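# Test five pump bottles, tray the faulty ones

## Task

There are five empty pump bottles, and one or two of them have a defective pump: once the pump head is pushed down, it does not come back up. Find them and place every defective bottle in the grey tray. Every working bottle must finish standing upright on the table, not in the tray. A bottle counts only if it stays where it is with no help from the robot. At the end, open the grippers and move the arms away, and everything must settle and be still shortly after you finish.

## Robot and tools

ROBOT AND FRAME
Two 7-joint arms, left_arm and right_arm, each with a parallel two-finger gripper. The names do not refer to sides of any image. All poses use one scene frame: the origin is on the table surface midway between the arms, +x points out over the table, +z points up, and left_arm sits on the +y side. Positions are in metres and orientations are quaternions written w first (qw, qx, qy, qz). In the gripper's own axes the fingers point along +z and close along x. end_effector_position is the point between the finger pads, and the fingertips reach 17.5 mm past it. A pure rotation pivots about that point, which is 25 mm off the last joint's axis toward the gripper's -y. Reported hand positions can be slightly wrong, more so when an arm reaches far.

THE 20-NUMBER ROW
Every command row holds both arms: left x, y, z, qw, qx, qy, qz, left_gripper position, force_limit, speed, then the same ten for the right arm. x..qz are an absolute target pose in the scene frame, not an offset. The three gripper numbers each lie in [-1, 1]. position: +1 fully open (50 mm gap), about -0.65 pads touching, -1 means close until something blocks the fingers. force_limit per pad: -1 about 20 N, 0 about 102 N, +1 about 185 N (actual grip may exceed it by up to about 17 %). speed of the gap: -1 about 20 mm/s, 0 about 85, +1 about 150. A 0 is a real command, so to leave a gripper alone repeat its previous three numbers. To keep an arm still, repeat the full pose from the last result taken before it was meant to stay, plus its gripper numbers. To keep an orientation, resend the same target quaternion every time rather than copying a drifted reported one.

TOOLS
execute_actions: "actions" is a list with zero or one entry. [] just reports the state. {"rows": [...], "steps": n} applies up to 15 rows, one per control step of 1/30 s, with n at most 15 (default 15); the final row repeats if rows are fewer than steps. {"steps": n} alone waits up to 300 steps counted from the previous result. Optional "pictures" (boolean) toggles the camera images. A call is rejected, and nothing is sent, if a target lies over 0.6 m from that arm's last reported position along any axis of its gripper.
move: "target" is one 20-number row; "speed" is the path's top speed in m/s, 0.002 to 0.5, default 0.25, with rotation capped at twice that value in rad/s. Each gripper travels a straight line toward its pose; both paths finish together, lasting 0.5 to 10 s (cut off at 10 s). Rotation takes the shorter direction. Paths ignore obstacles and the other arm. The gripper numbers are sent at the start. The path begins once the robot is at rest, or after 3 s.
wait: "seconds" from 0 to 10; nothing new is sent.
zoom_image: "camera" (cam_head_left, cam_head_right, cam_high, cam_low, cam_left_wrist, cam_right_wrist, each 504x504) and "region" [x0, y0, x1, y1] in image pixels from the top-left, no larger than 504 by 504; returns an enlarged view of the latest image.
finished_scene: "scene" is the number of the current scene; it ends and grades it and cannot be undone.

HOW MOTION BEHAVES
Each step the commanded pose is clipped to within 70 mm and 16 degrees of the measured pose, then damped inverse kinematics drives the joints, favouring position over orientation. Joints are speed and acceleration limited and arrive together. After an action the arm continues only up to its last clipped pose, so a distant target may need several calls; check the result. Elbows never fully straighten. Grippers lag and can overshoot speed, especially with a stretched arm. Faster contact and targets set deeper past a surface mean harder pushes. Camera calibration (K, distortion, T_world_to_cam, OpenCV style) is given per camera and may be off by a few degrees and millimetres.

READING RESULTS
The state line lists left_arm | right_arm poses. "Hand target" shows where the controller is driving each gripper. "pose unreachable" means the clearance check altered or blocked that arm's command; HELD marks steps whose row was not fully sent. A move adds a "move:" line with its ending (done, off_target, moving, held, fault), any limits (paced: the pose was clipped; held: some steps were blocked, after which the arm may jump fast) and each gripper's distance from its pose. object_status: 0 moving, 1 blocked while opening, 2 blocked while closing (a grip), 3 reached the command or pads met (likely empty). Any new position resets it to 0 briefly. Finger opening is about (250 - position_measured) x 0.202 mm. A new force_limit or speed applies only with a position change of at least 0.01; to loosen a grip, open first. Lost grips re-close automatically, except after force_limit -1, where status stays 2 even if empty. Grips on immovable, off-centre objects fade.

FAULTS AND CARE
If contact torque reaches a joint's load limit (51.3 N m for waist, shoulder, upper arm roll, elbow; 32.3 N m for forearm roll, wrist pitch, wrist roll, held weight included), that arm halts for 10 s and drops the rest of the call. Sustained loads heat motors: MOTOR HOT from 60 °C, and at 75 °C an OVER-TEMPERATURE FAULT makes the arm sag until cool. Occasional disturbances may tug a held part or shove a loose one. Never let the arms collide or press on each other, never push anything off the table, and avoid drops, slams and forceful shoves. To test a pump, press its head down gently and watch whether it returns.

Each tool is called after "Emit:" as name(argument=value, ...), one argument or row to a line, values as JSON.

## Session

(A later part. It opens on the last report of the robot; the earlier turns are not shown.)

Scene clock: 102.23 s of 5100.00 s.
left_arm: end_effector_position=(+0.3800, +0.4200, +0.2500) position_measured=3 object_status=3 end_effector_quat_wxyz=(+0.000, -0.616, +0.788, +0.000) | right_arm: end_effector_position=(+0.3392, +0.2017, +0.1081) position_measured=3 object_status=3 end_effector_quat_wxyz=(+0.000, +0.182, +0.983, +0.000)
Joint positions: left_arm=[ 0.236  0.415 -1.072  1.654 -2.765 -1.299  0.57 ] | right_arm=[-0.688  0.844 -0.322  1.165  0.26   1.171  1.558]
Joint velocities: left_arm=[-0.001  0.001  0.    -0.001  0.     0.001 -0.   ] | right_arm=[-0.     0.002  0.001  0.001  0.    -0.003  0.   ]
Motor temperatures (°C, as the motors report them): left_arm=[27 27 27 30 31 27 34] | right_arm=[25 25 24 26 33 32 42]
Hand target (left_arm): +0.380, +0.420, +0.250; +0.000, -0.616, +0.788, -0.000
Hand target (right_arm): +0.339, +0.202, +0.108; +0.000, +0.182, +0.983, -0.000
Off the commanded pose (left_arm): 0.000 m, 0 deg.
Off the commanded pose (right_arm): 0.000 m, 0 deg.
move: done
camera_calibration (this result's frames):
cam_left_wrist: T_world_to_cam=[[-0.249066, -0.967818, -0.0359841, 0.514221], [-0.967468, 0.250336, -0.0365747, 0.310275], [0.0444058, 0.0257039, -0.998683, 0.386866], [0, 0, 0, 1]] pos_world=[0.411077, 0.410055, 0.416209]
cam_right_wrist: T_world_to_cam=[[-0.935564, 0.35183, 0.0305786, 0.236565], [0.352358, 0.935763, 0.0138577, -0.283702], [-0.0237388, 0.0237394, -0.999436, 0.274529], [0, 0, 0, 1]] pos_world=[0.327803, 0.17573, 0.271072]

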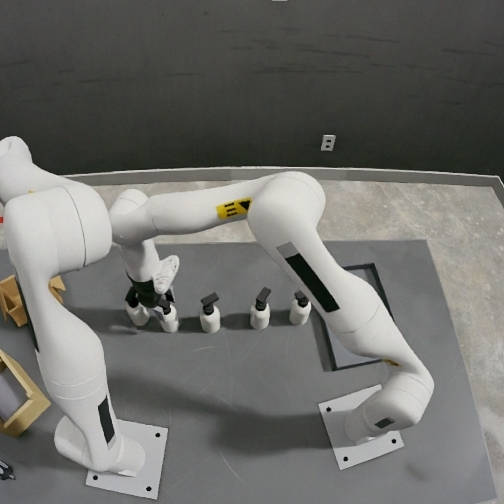

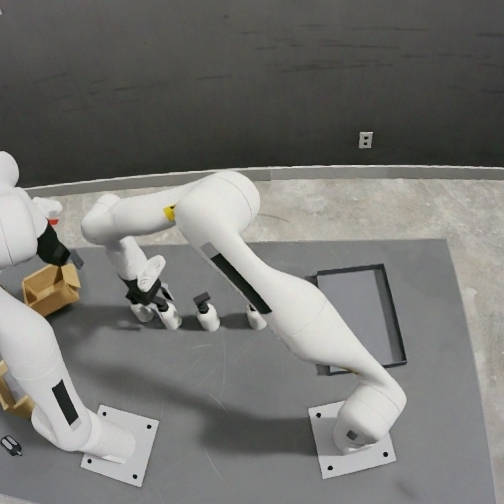

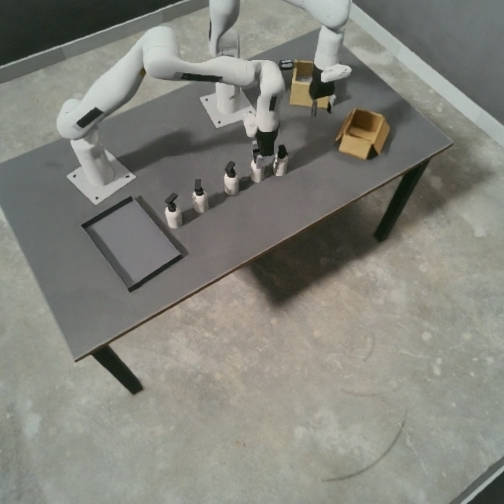

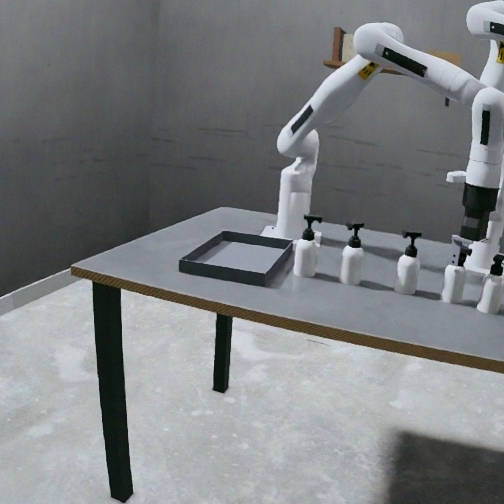

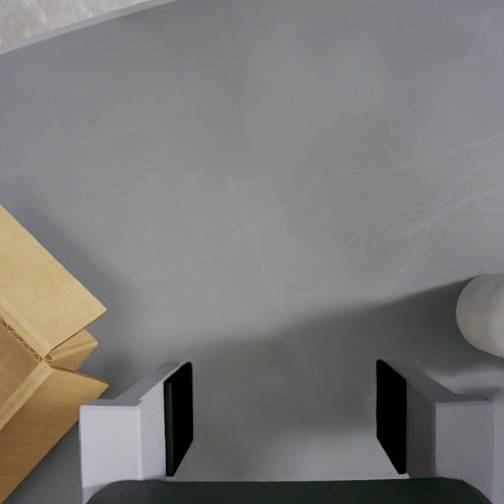

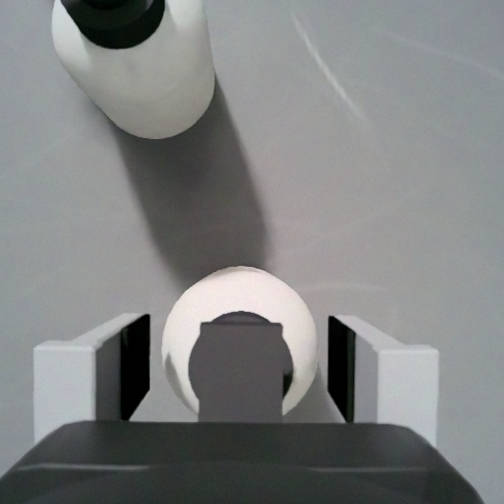

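Emit:
move(
  target=[0.38,0.42,0.25,0,0.616,-0.788,0,1,-0.6,1, 0.339,0.2015,0.108,0,0.182,0.983,0,-1,-0.6,1],
)

Emit:
move(
  target=[0.38,0.42,0.25,0,0.616,-0.788,0,1,-0.6,1, 0.339,0.17,0.265,0,0.182,0.983,0,-1,-0.6,1],
  speed=0.15,
)

Emit:
move(
  target=[0.37,0.33,0.24,0,0.616,-0.788,0,1,-0.6,1, 0.42,-0.29,0.27,0,0.707,0.707,0,-1,-0.6,1],
)

Scene clock: 110.33 s of 5100.00 s.
left_arm: end_effector_position=(+0.3800, +0.4200, +0.2500) position_measured=3 object_status=3 end_effector_quat_wxyz=(+0.000, -0.616, +0.788, +0.000) | right_arm: end_effector_position=(+0.3390, +0.2015, +0.1080) position_measured=121 object_status=2 end_effector_quat_wxyz=(-0.000, +0.182, +0.983, -0.000)
Joint positions: left_arm=[ 0.236  0.415 -1.072  1.654 -2.765 -1.299  0.57 ] | right_arm=[-0.688  0.844 -0.322  1.166  0.26   1.17   1.557]
Joint velocities: left_arm=[-0.002 -0.     0.     0.     0.001 -0.001 -0.   ] | right_arm=[ 0.    -0.     0.001 -0.     0.     0.    -0.   ]
Motor temperatures (°C, as the motors report them): left_arm=[27 27 27 30 31 27 34] | right_arm=[25 26 24 26 33 32 42]
Hand target (left_arm): +0.380, +0.420, +0.250; +0.000, -0.616, +0.788, -0.000
Hand target (right_arm): +0.339, +0.202, +0.108; -0.000, +0.182, +0.983, +0.000
Off the commanded pose (left_arm): 0.000 m, 0 deg.
Off the commanded pose (right_arm): 0.000 m, 0 deg.
After step 90, 4.40 s passed at rest.
move: done
camera_calibration (this result's frames):
cam_left_wrist: T_world_to_cam=[[-0.249066, -0.967818, -0.035984, 0.514221], [-0.967468, 0.250336, -0.0365747, 0.310275], [0.0444057, 0.0257038, -0.998683, 0.386866], [0, 0, 0, 1]] pos_world=[0.411077, 0.410056, 0.416209]
cam_right_wrist: T_world_to_cam=[[-0.935461, 0.352101, 0.0306382, 0.236396], [0.352627, 0.935663, 0.0137569, -0.283536], [-0.0238232, 0.0236729, -0.999436, 0.274469], [0, 0, 0, 1]] pos_world=[0.327661, 0.175562, 0.270972]

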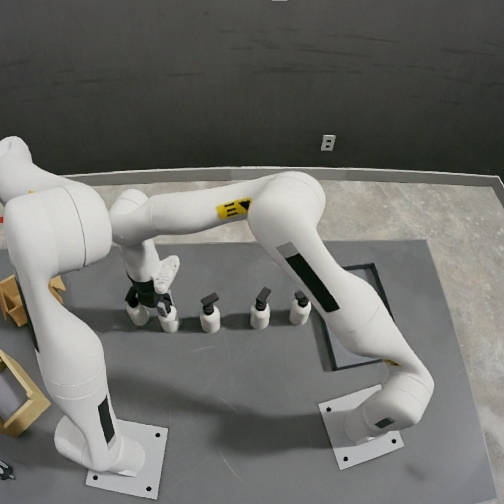

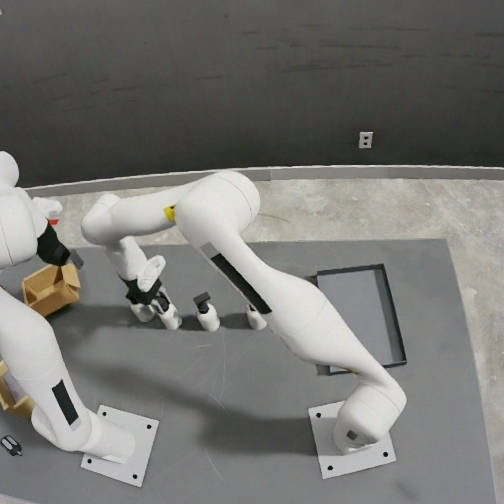

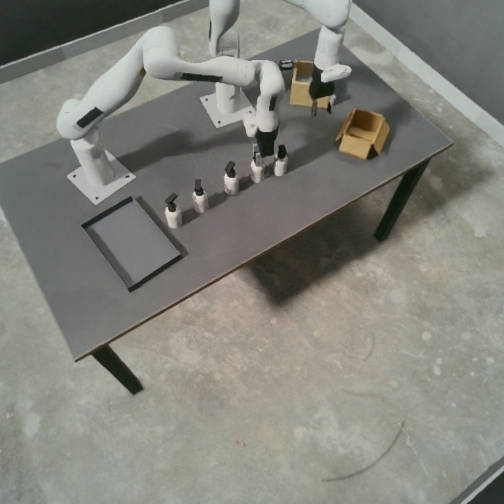

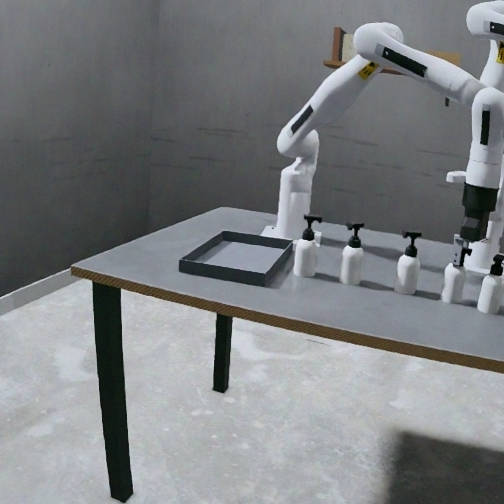

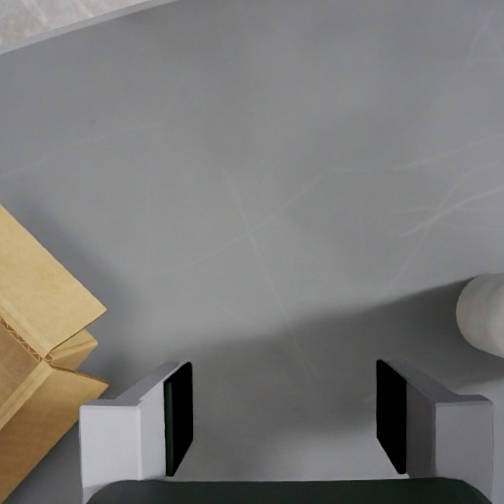

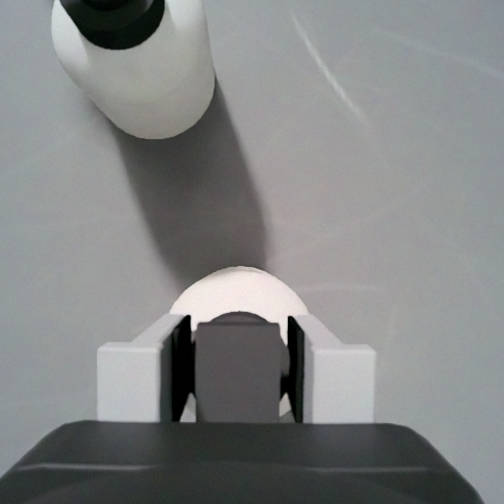

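Scene clock: 111.80 s of 5100.00 s.
left_arm: end_effector_position=(+0.3800, +0.4200, +0.2500) position_measured=3 object_status=3 end_effector_quat_wxyz=(+0.000, -0.616, +0.788, +0.000) | right_arm: end_effector_position=(+0.3387, +0.1695, +0.2650) position_measured=121 object_status=2 end_effector_quat_wxyz=(-0.000, +0.182, +0.983, +0.000)
Joint positions: left_arm=[ 0.236  0.415 -1.072  1.654 -2.765 -1.299  0.57 ] | right_arm=[-0.659  0.667 -0.342  0.988  0.209  1.517  1.623]
Joint velocities: left_arm=[ 0.001  0.001 -0.     0.     0.     0.001  0.001] | right_arm=[-0.001 -0.    -0.001 -0.003 -0.     0.004  0.   ]
Motor temperatures (°C, as the motors report them): left_arm=[27 27 27 30 31 27 34] | right_arm=[25 26 24 26 33 32 42]
Hand target (left_arm): +0.380, +0.420, +0.250; +0.000, -0.616, +0.788, -0.000
Hand target (right_arm): +0.339, +0.170, +0.265; -0.000, +0.182, +0.983, -0.000
Off the commanded pose (left_arm): 0.000 m, 0 deg.
Off the commanded pose (right_arm): 0.001 m, 0 deg.
move: done
camera_calibration (this result's frames):
cam_left_wrist: T_world_to_cam=[[-0.249066, -0.967818, -0.0359841, 0.514221], [-0.967468, 0.250336, -0.0365749, 0.310275], [0.044406, 0.0257039, -0.998683, 0.386866], [0, 0, 0, 1]] pos_world=[0.411077, 0.410055, 0.416209]
cam_right_wrist: T_world_to_cam=[[-0.93519, 0.352814, 0.0306848, 0.242323], [0.353343, 0.935392, 0.0138073, -0.255874], [-0.0238309, 0.0237547, -0.999434, 0.432182], [0, 0, 0, 1]] pos_world=[0.327329, 0.143581, 0.428034]

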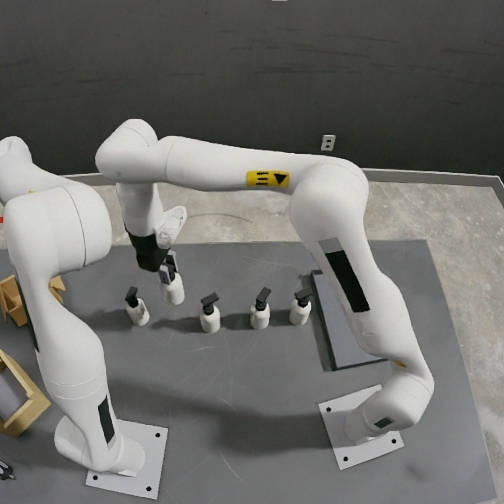

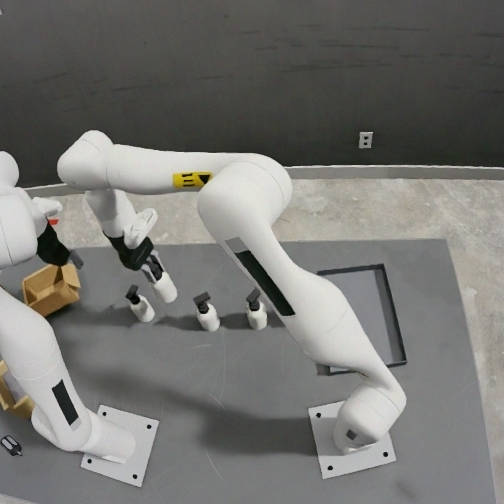

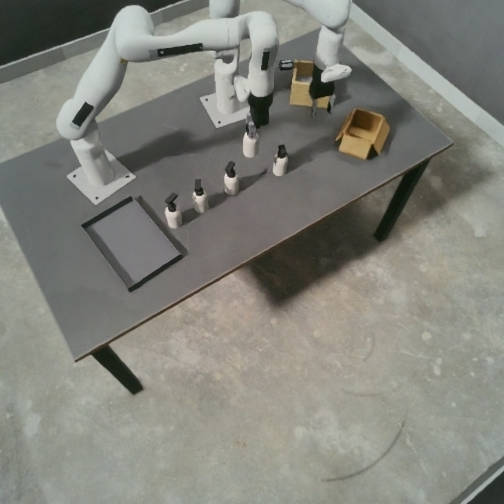

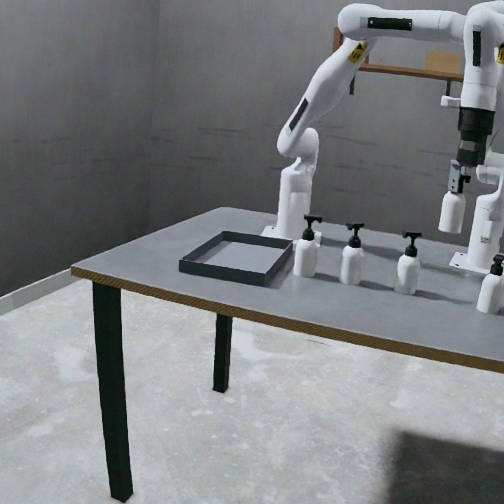

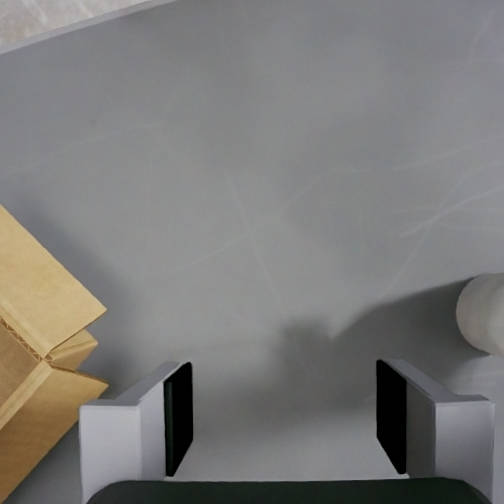

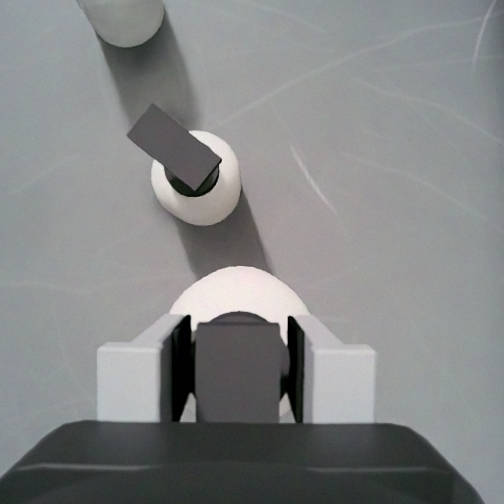

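Scene clock: 114.67 s of 5100.00 s.
left_arm: end_effector_position=(+0.3698, +0.3304, +0.2400) position_measured=3 object_status=3 end_effector_quat_wxyz=(+0.000, -0.616, +0.788, +0.001) | right_arm: end_effector_position=(+0.4210, -0.2908, +0.2699) position_measured=121 object_status=2 end_effector_quat_wxyz=(+0.002, +0.707, +0.708, -0.002)
Joint positions: left_arm=[ 0.526  0.355 -1.098  1.76  -2.808 -1.232  0.813] | right_arm=[ 0.125  0.271  0.062  1.589 -0.013  1.282  1.553]
Joint velocities: left_arm=[ 0.002 -0.002  0.    -0.002  0.     0.     0.001] | right_arm=[ 0.005  0.002  0.004  0.    -0.002  0.001  0.002]
Motor temperatures (°C, as the motors report them): left_arm=[27 27 27 30 31 27 34] | right_arm=[25 26 24 26 33 32 42]
Hand target (left_arm): +0.370, +0.330, +0.240; +0.000, -0.616, +0.788, +0.001
Hand target (right_arm): +0.421, -0.291, +0.270; +0.002, +0.707, +0.707, -0.002
Off the commanded pose (left_arm): 0.000 m, 0 deg.
Off the commanded pose (right_arm): 0.001 m, 0 deg.
move: done
camera_calibration (this result's frames):
cam_left_wrist: T_world_to_cam=[[-0.248961, -0.967801, -0.037144, 0.424882], [-0.967502, 0.25027, -0.0361169, 0.322404], [0.04425, 0.0269452, -0.998657, 0.379321], [0, 0, 0, 1]] pos_world=[0.400921, 0.320293, 0.406238]
cam_right_wrist: T_world_to_cam=[[-0.00774181, 0.99963, 0.0260852, 0.280398], [0.999876, 0.00738114, 0.0138946, -0.396535], [0.0136969, 0.0261895, -0.999563, 0.434853], [0, 0, 0, 1]] pos_world=[0.392701, -0.288756, 0.432858]

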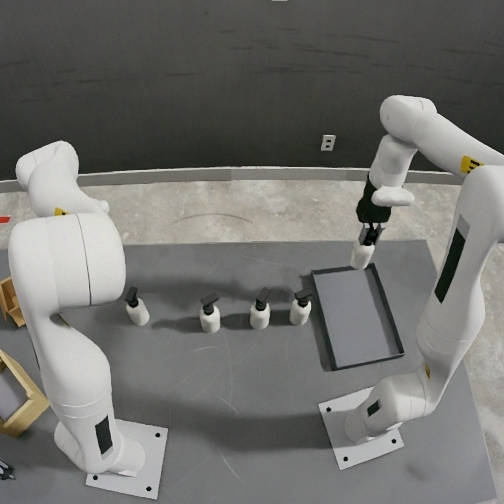

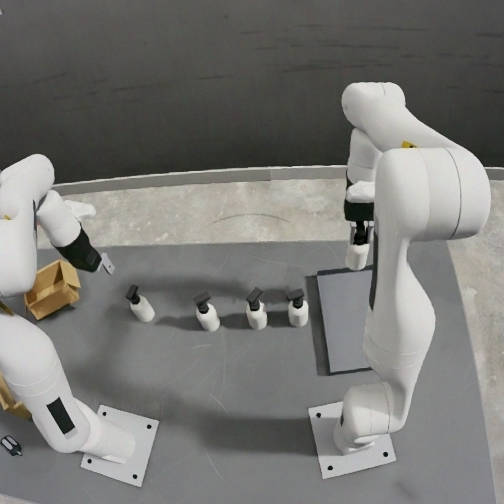

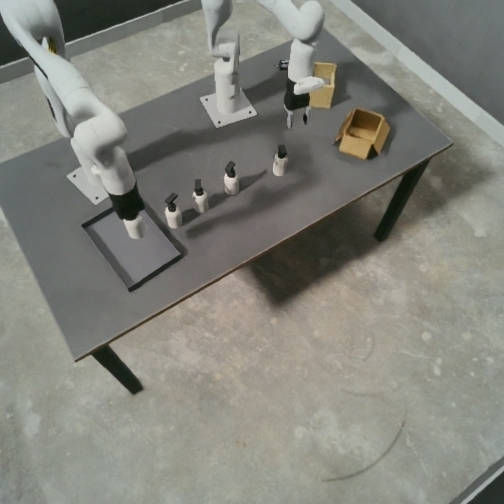

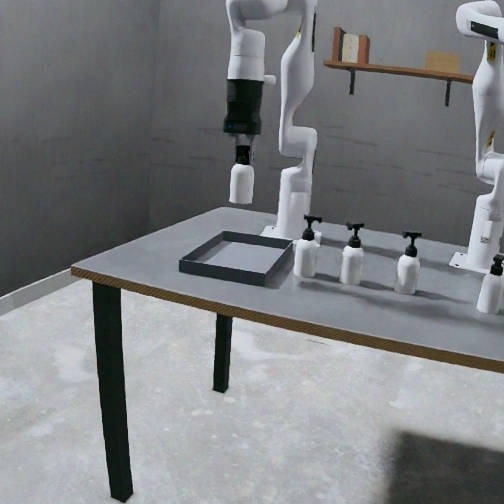

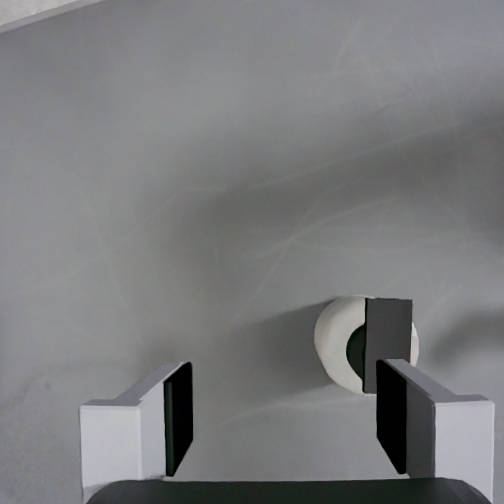

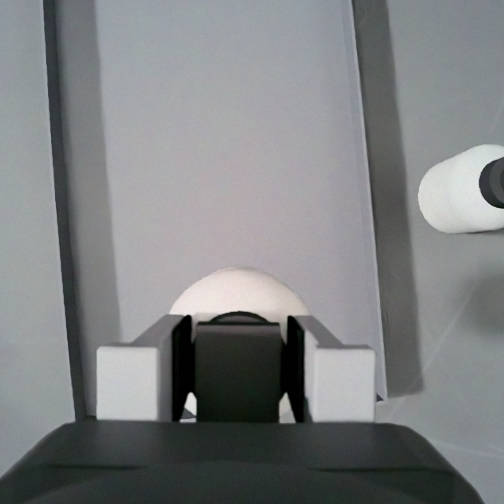

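Emit:
move(
  target=[0.362,0.293,0.18,0,0.616,-0.788,0,1,-0.6,1, 0.42,-0.30,0.116,0,0.707,0.707,0,-1,-0.6,1],
  speed=0.15,
)

Emit:
move(
  target=[0.362,0.293,0.18,0,0.616,-0.788,0,1,-0.6,1, 0.42,-0.30,0.112,0,0.707,0.707,0,-1,-0.6,1],
  speed=0.03,
)

Emit:
move(
  target=[0.362,0.293,0.18,0,0.616,-0.788,0,1,-0.6,1, 0.42,-0.30,0.112,0,0.707,0.707,0,1,-0.6,1],
)

Scene clock: 126.77 s of 5100.00 s.
left_arm: end_effector_position=(+0.3618, +0.2932, +0.1801) position_measured=3 object_status=3 end_effector_quat_wxyz=(+0.000, -0.616, +0.788, +0.000) | right_arm: end_effector_position=(+0.4207, -0.2999, +0.1160) position_measured=121 object_status=2 end_effector_quat_wxyz=(+0.000, +0.707, +0.707, +0.000)
Joint positions: left_arm=[ 0.584  0.412 -1.052  1.91  -2.73  -1.056  0.832] | right_arm=[ 0.161  0.457  0.052  1.871 -0.031  0.814  1.592]
Joint velocities: left_arm=[ 0.     0.001 -0.001 -0.    -0.001  0.001 -0.001] | right_arm=[ 0.001  0.004  0.     0.001 -0.    -0.002 -0.   ]
Motor temperatures (°C, as the motors report them): left_arm=[27 27 27 30 31 27 34] | right_arm=[25 26 24 26 33 32 42]
Hand target (left_arm): +0.362, +0.293, +0.180; +0.000, -0.616, +0.788, +0.000
Hand target (right_arm): +0.421, -0.300, +0.116; -0.000, +0.707, +0.707, +0.000
Off the commanded pose (left_arm): 0.000 m, 0 deg.
Off the commanded pose (right_arm): 0.001 m, 0 deg.
After step 90, 7.63 s passed at rest.
move: done
camera_calibration (this result's frames):
cam_left_wrist: T_world_to_cam=[[-0.248971, -0.967828, -0.0363749, 0.38451], [-0.967487, 0.250258, -0.0365937, 0.32184], [0.0445195, 0.0260815, -0.998668, 0.321], [0, 0, 0, 1]] pos_world=[0.392817, 0.283224, 0.346336]
cam_right_wrist: T_world_to_cam=[[-0.00714994, 0.999502, 0.0307282, 0.292729], [0.999878, 0.00671902, 0.0141041, -0.394272], [0.0138906, 0.0308253, -0.999428, 0.282575], [0, 0, 0, 1]] pos_world=[0.392391, -0.298645, 0.278979]

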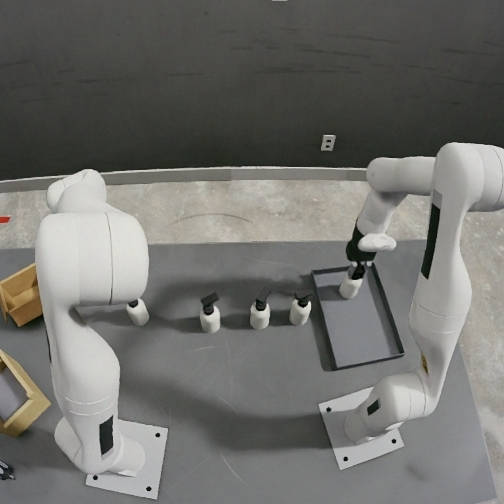

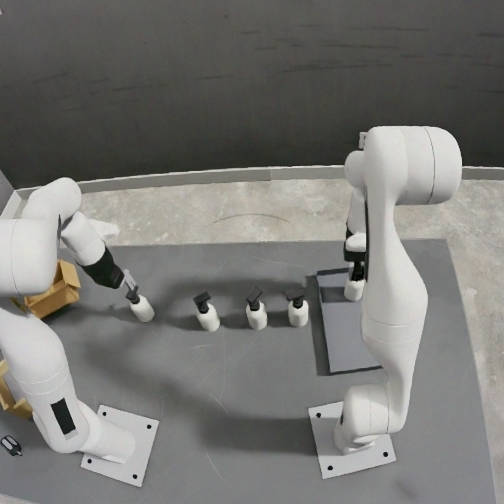

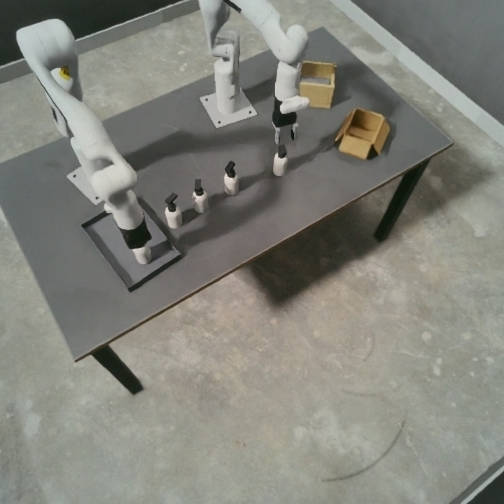

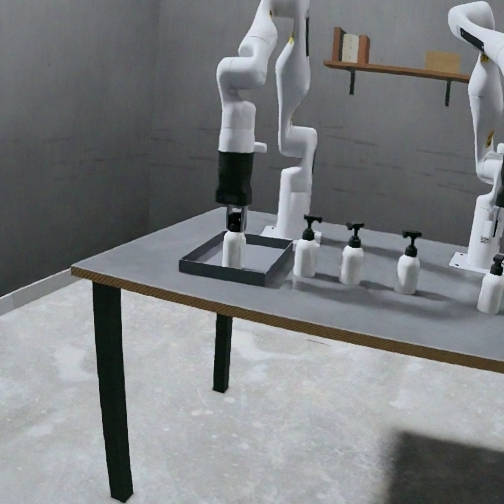

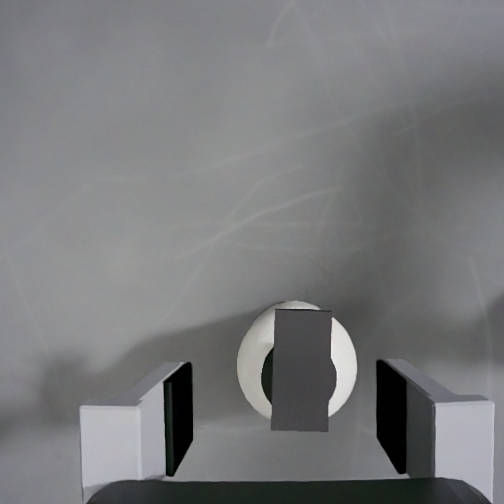

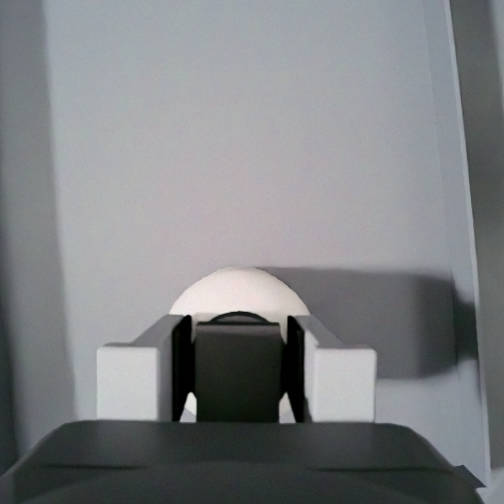

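Scene clock: 127.47 s of 5100.00 s.
left_arm: end_effector_position=(+0.3620, +0.2930, +0.1800) position_measured=3 object_status=3 end_effector_quat_wxyz=(+0.000, -0.616, +0.788, -0.000) | right_arm: end_effector_position=(+0.4200, -0.3000, +0.1120) position_measured=121 object_status=2 end_effector_quat_wxyz=(+0.000, +0.707, +0.707, +0.000)
Joint positions: left_arm=[ 0.583  0.413 -1.052  1.91  -2.729 -1.056  0.831] | right_arm=[ 0.161  0.463  0.051  1.878 -0.032  0.802  1.592]
Joint velocities: left_arm=[-0.002  0.    -0.    -0.     0.001  0.001  0.001] | right_arm=[ 0.     0.001  0.     0.001 -0.    -0.001 -0.   ]
Motor temperatures (°C, as the motors report them): left_arm=[27 27 27 30 31 27 34] | right_arm=[25 26 24 26 33 32 42]
Hand target (left_arm): +0.362, +0.293, +0.180; +0.000, -0.616, +0.788, -0.000
Hand target (right_arm): +0.420, -0.300, +0.112; -0.000, +0.707, +0.707, +0.000
Off the commanded pose (left_arm): 0.000 m, 0 deg.
Off the commanded pose (right_arm): 0.000 m, 0 deg.
move: done
camera_calibration (this result's frames):
cam_left_wrist: T_world_to_cam=[[-0.249076, -0.967815, -0.0359813, 0.384304], [-0.967465, 0.250346, -0.0365854, 0.322091], [0.0444157, 0.0256981, -0.998683, 0.321024], [0, 0, 0, 1]] pos_world=[0.393074, 0.283052, 0.346212]
cam_right_wrist: T_world_to_cam=[[-0.00618844, 0.999511, 0.0306471, 0.292539], [0.999887, 0.00576558, 0.013867, -0.393792], [0.0136835, 0.0307294, -0.999434, 0.278714], [0, 0, 0, 1]] pos_world=[0.391745, -0.298691, 0.275051]

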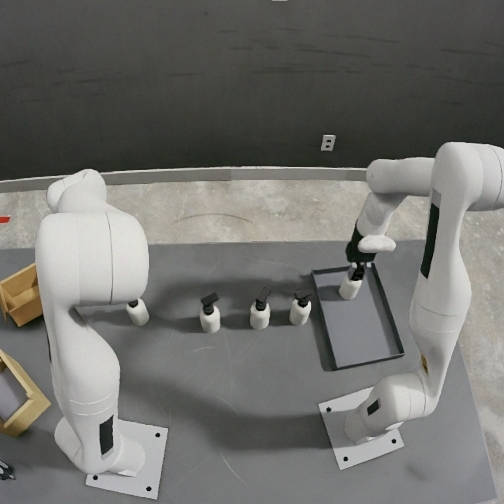

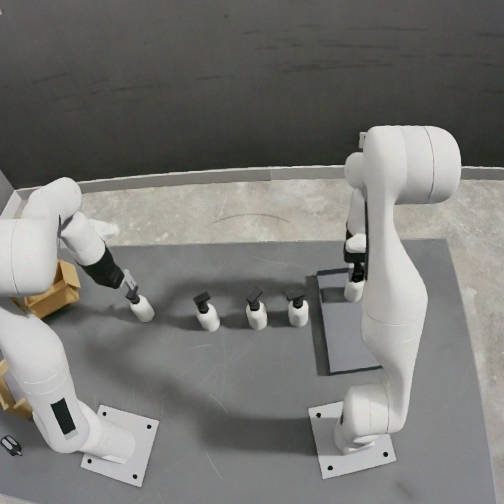

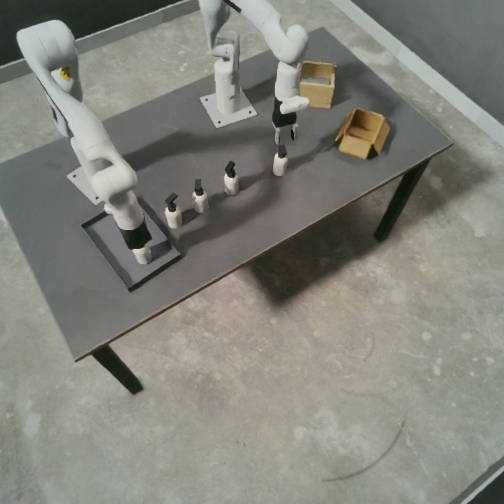

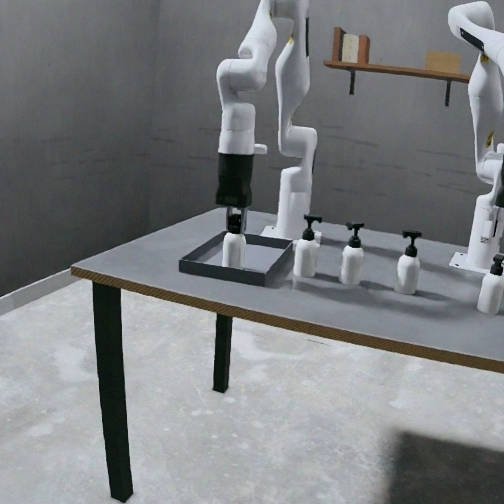

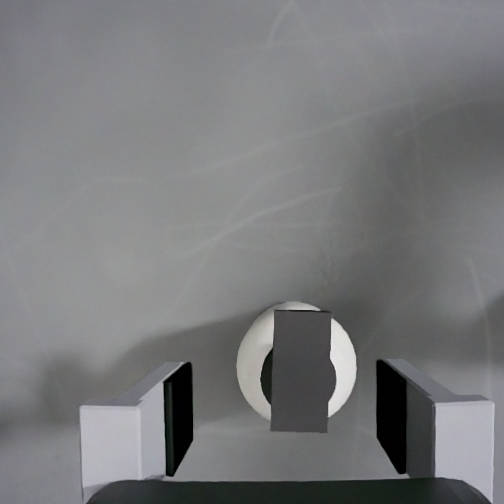

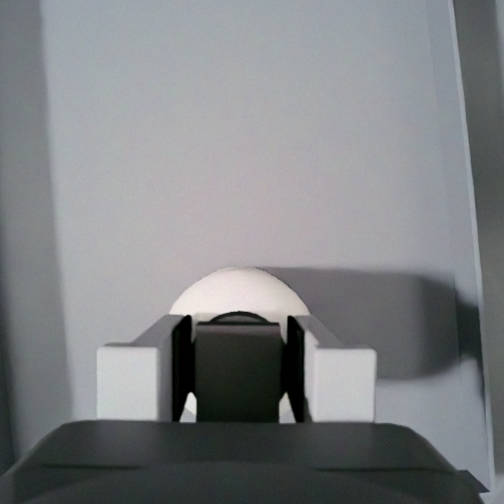

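Scene clock: 128.17 s of 5100.00 s.
left_arm: end_effector_position=(+0.3620, +0.2930, +0.1800) position_measured=3 object_status=3 end_effector_quat_wxyz=(+0.000, -0.616, +0.788, -0.000) | right_arm: end_effector_position=(+0.4200, -0.3000, +0.1120) position_measured=3 object_status=3 end_effector_quat_wxyz=(+0.000, +0.707, +0.707, +0.000)
Joint positions: left_arm=[ 0.583  0.413 -1.052  1.91  -2.729 -1.056  0.831] | right_arm=[ 0.161  0.463  0.051  1.878 -0.032  0.802  1.592]
Joint velocities: left_arm=[-0.001  0.    -0.    -0.001 -0.001  0.     0.   ] | right_arm=[ 0.    -0.    -0.001  0.     0.001  0.     0.   ]
Motor temperatures (°C, as the motors report them): left_arm=[27 27 27 30 31 27 34] | right_arm=[25 26 24 26 33 32 42]
Hand target (left_arm): +0.362, +0.293, +0.180; -0.000, -0.616, +0.788, -0.000
Hand target (right_arm): +0.420, -0.300, +0.112; +0.000, +0.707, +0.707, -0.000
Off the commanded pose (left_arm): 0.000 m, 0 deg.
Off the commanded pose (right_arm): 0.000 m, 0 deg.
move: done
camera_calibration (this result's frames):
cam_left_wrist: T_world_to_cam=[[-0.249066, -0.967818, -0.0359837, 0.384306], [-0.967468, 0.250336, -0.0365767, 0.322093], [0.0444076, 0.025703, -0.998683, 0.321022], [0, 0, 0, 1]] pos_world=[0.393077, 0.283055, 0.346209]
cam_right_wrist: T_world_to_cam=[[-0.00615195, 0.999512, 0.0306352, 0.292532], [0.999888, 0.00573078, 0.0138169, -0.393768], [0.0136346, 0.0307168, -0.999435, 0.278691], [0, 0, 0, 1]] pos_world=[0.391724, -0.298693, 0.275013]

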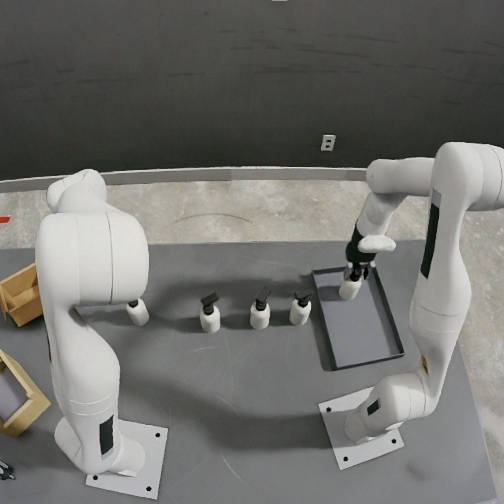

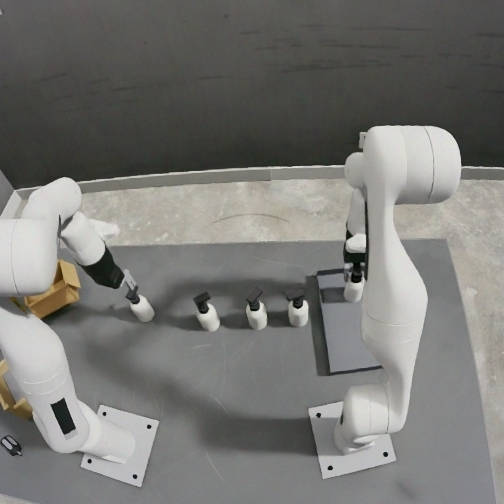

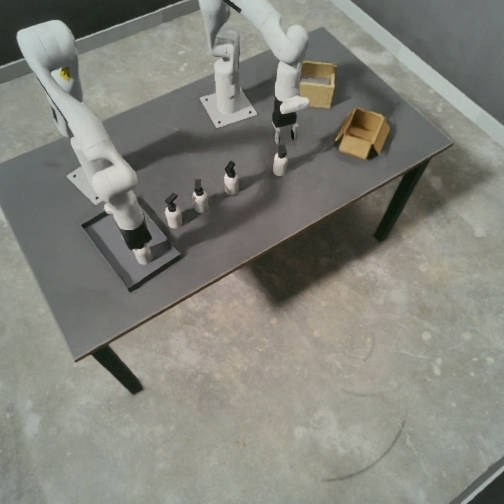

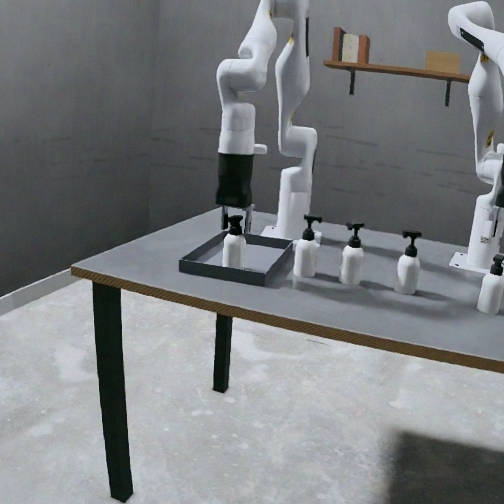

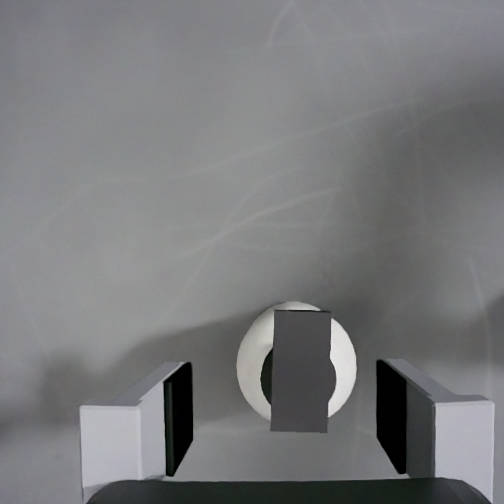

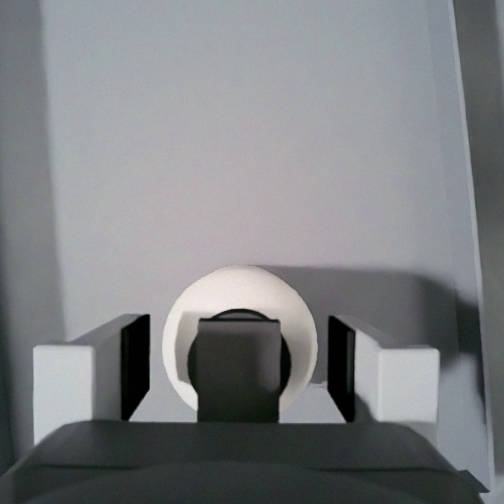

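Emit:
move(
  target=[0.361,0.288,0.18,0,0.616,-0.788,0,1,-0.6,1, 0.42,-0.30,0.25,0,0.707,0.707,0,1,-0.6,1],
)

Scene clock: 148.53 s of 5100.00 s.
left_arm: end_effector_position=(+0.3610, +0.2880, +0.1800) position_measured=3 object_status=3 end_effector_quat_wxyz=(+0.000, -0.616, +0.788, +0.000) | right_arm: end_effector_position=(+0.4194, -0.3001, +0.2501) position_measured=3 object_status=3 end_effector_quat_wxyz=(+0.000, +0.707, +0.707, -0.000)
Joint positions: left_arm=[ 0.599  0.411 -1.053  1.912 -2.731 -1.055  0.846] | right_arm=[ 0.149  0.284  0.066  1.638 -0.019  1.22   1.58 ]
Joint velocities: left_arm=[-0.    -0.    -0.    -0.     0.    -0.001  0.   ] | right_arm=[-0.    -0.001 -0.    -0.002 -0.     0.003  0.   ]
Motor temperatures (°C, as the motors report them): left_arm=[27 27 27 30 31 27 34] | right_arm=[25 26 24 26 33 32 42]
Hand target (left_arm): +0.361, +0.288, +0.180; +0.000, -0.616, +0.788, +0.000
Hand target (right_arm): +0.419, -0.300, +0.250; +0.000, +0.707, +0.707, -0.000
Off the commanded pose (left_arm): 0.000 m, 0 deg.
Off the commanded pose (right_arm): 0.001 m, 0 deg.
After step 90, 16.30 s passed at rest.
move: done
camera_calibration (this result's frames):
cam_left_wrist: T_world_to_cam=[[-0.249038, -0.967822, -0.0360549, 0.379259], [-0.967475, 0.250311, -0.0365631, 0.322374], [0.0444115, 0.0257766, -0.998681, 0.321171], [0, 0, 0, 1]] pos_world=[0.392075, 0.278083, 0.346208]
cam_right_wrist: T_world_to_cam=[[-0.00532104, 0.999522, 0.0304429, 0.288096], [0.999893, 0.00490371, 0.0137669, -0.39531], [0.0136111, 0.0305129, -0.999442, 0.416705], [0, 0, 0, 1]] pos_world=[0.391129, -0.298735, 0.413145]

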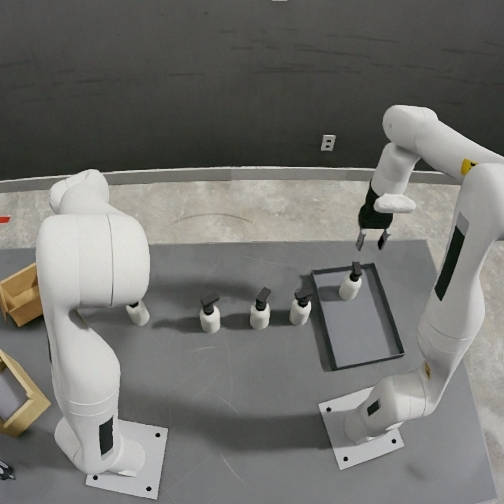

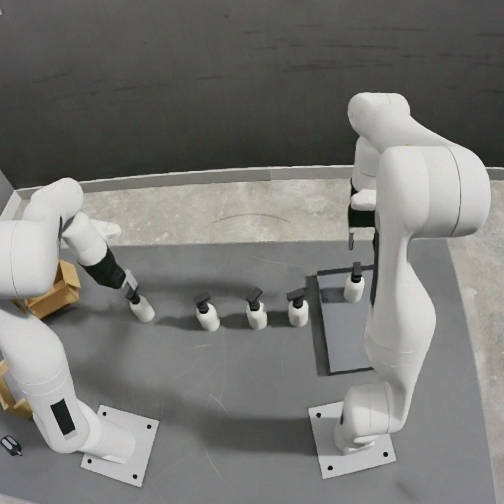

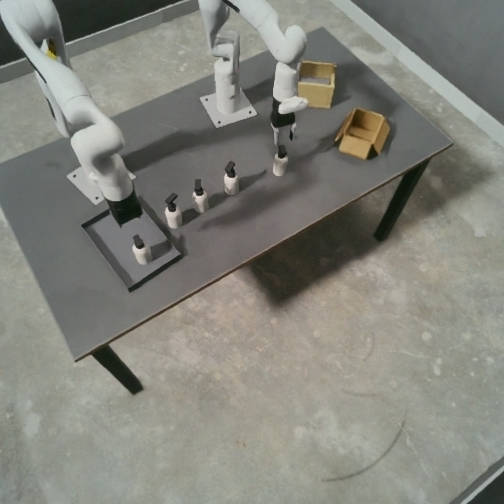

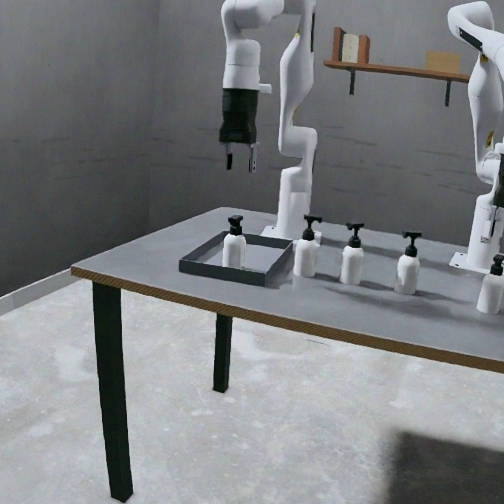

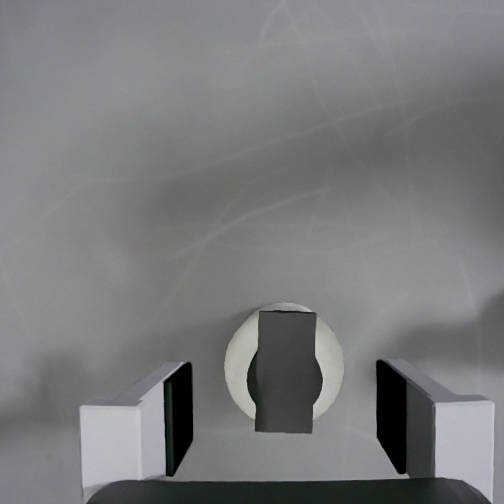

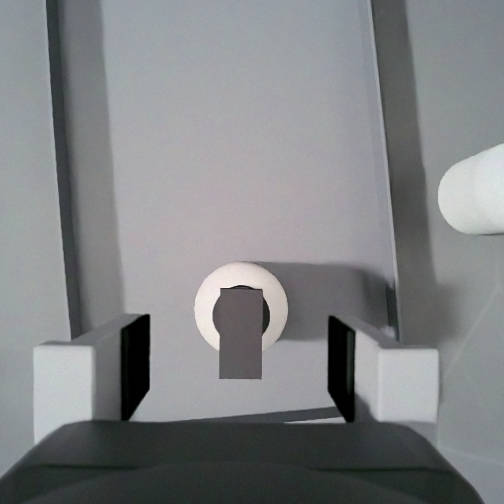

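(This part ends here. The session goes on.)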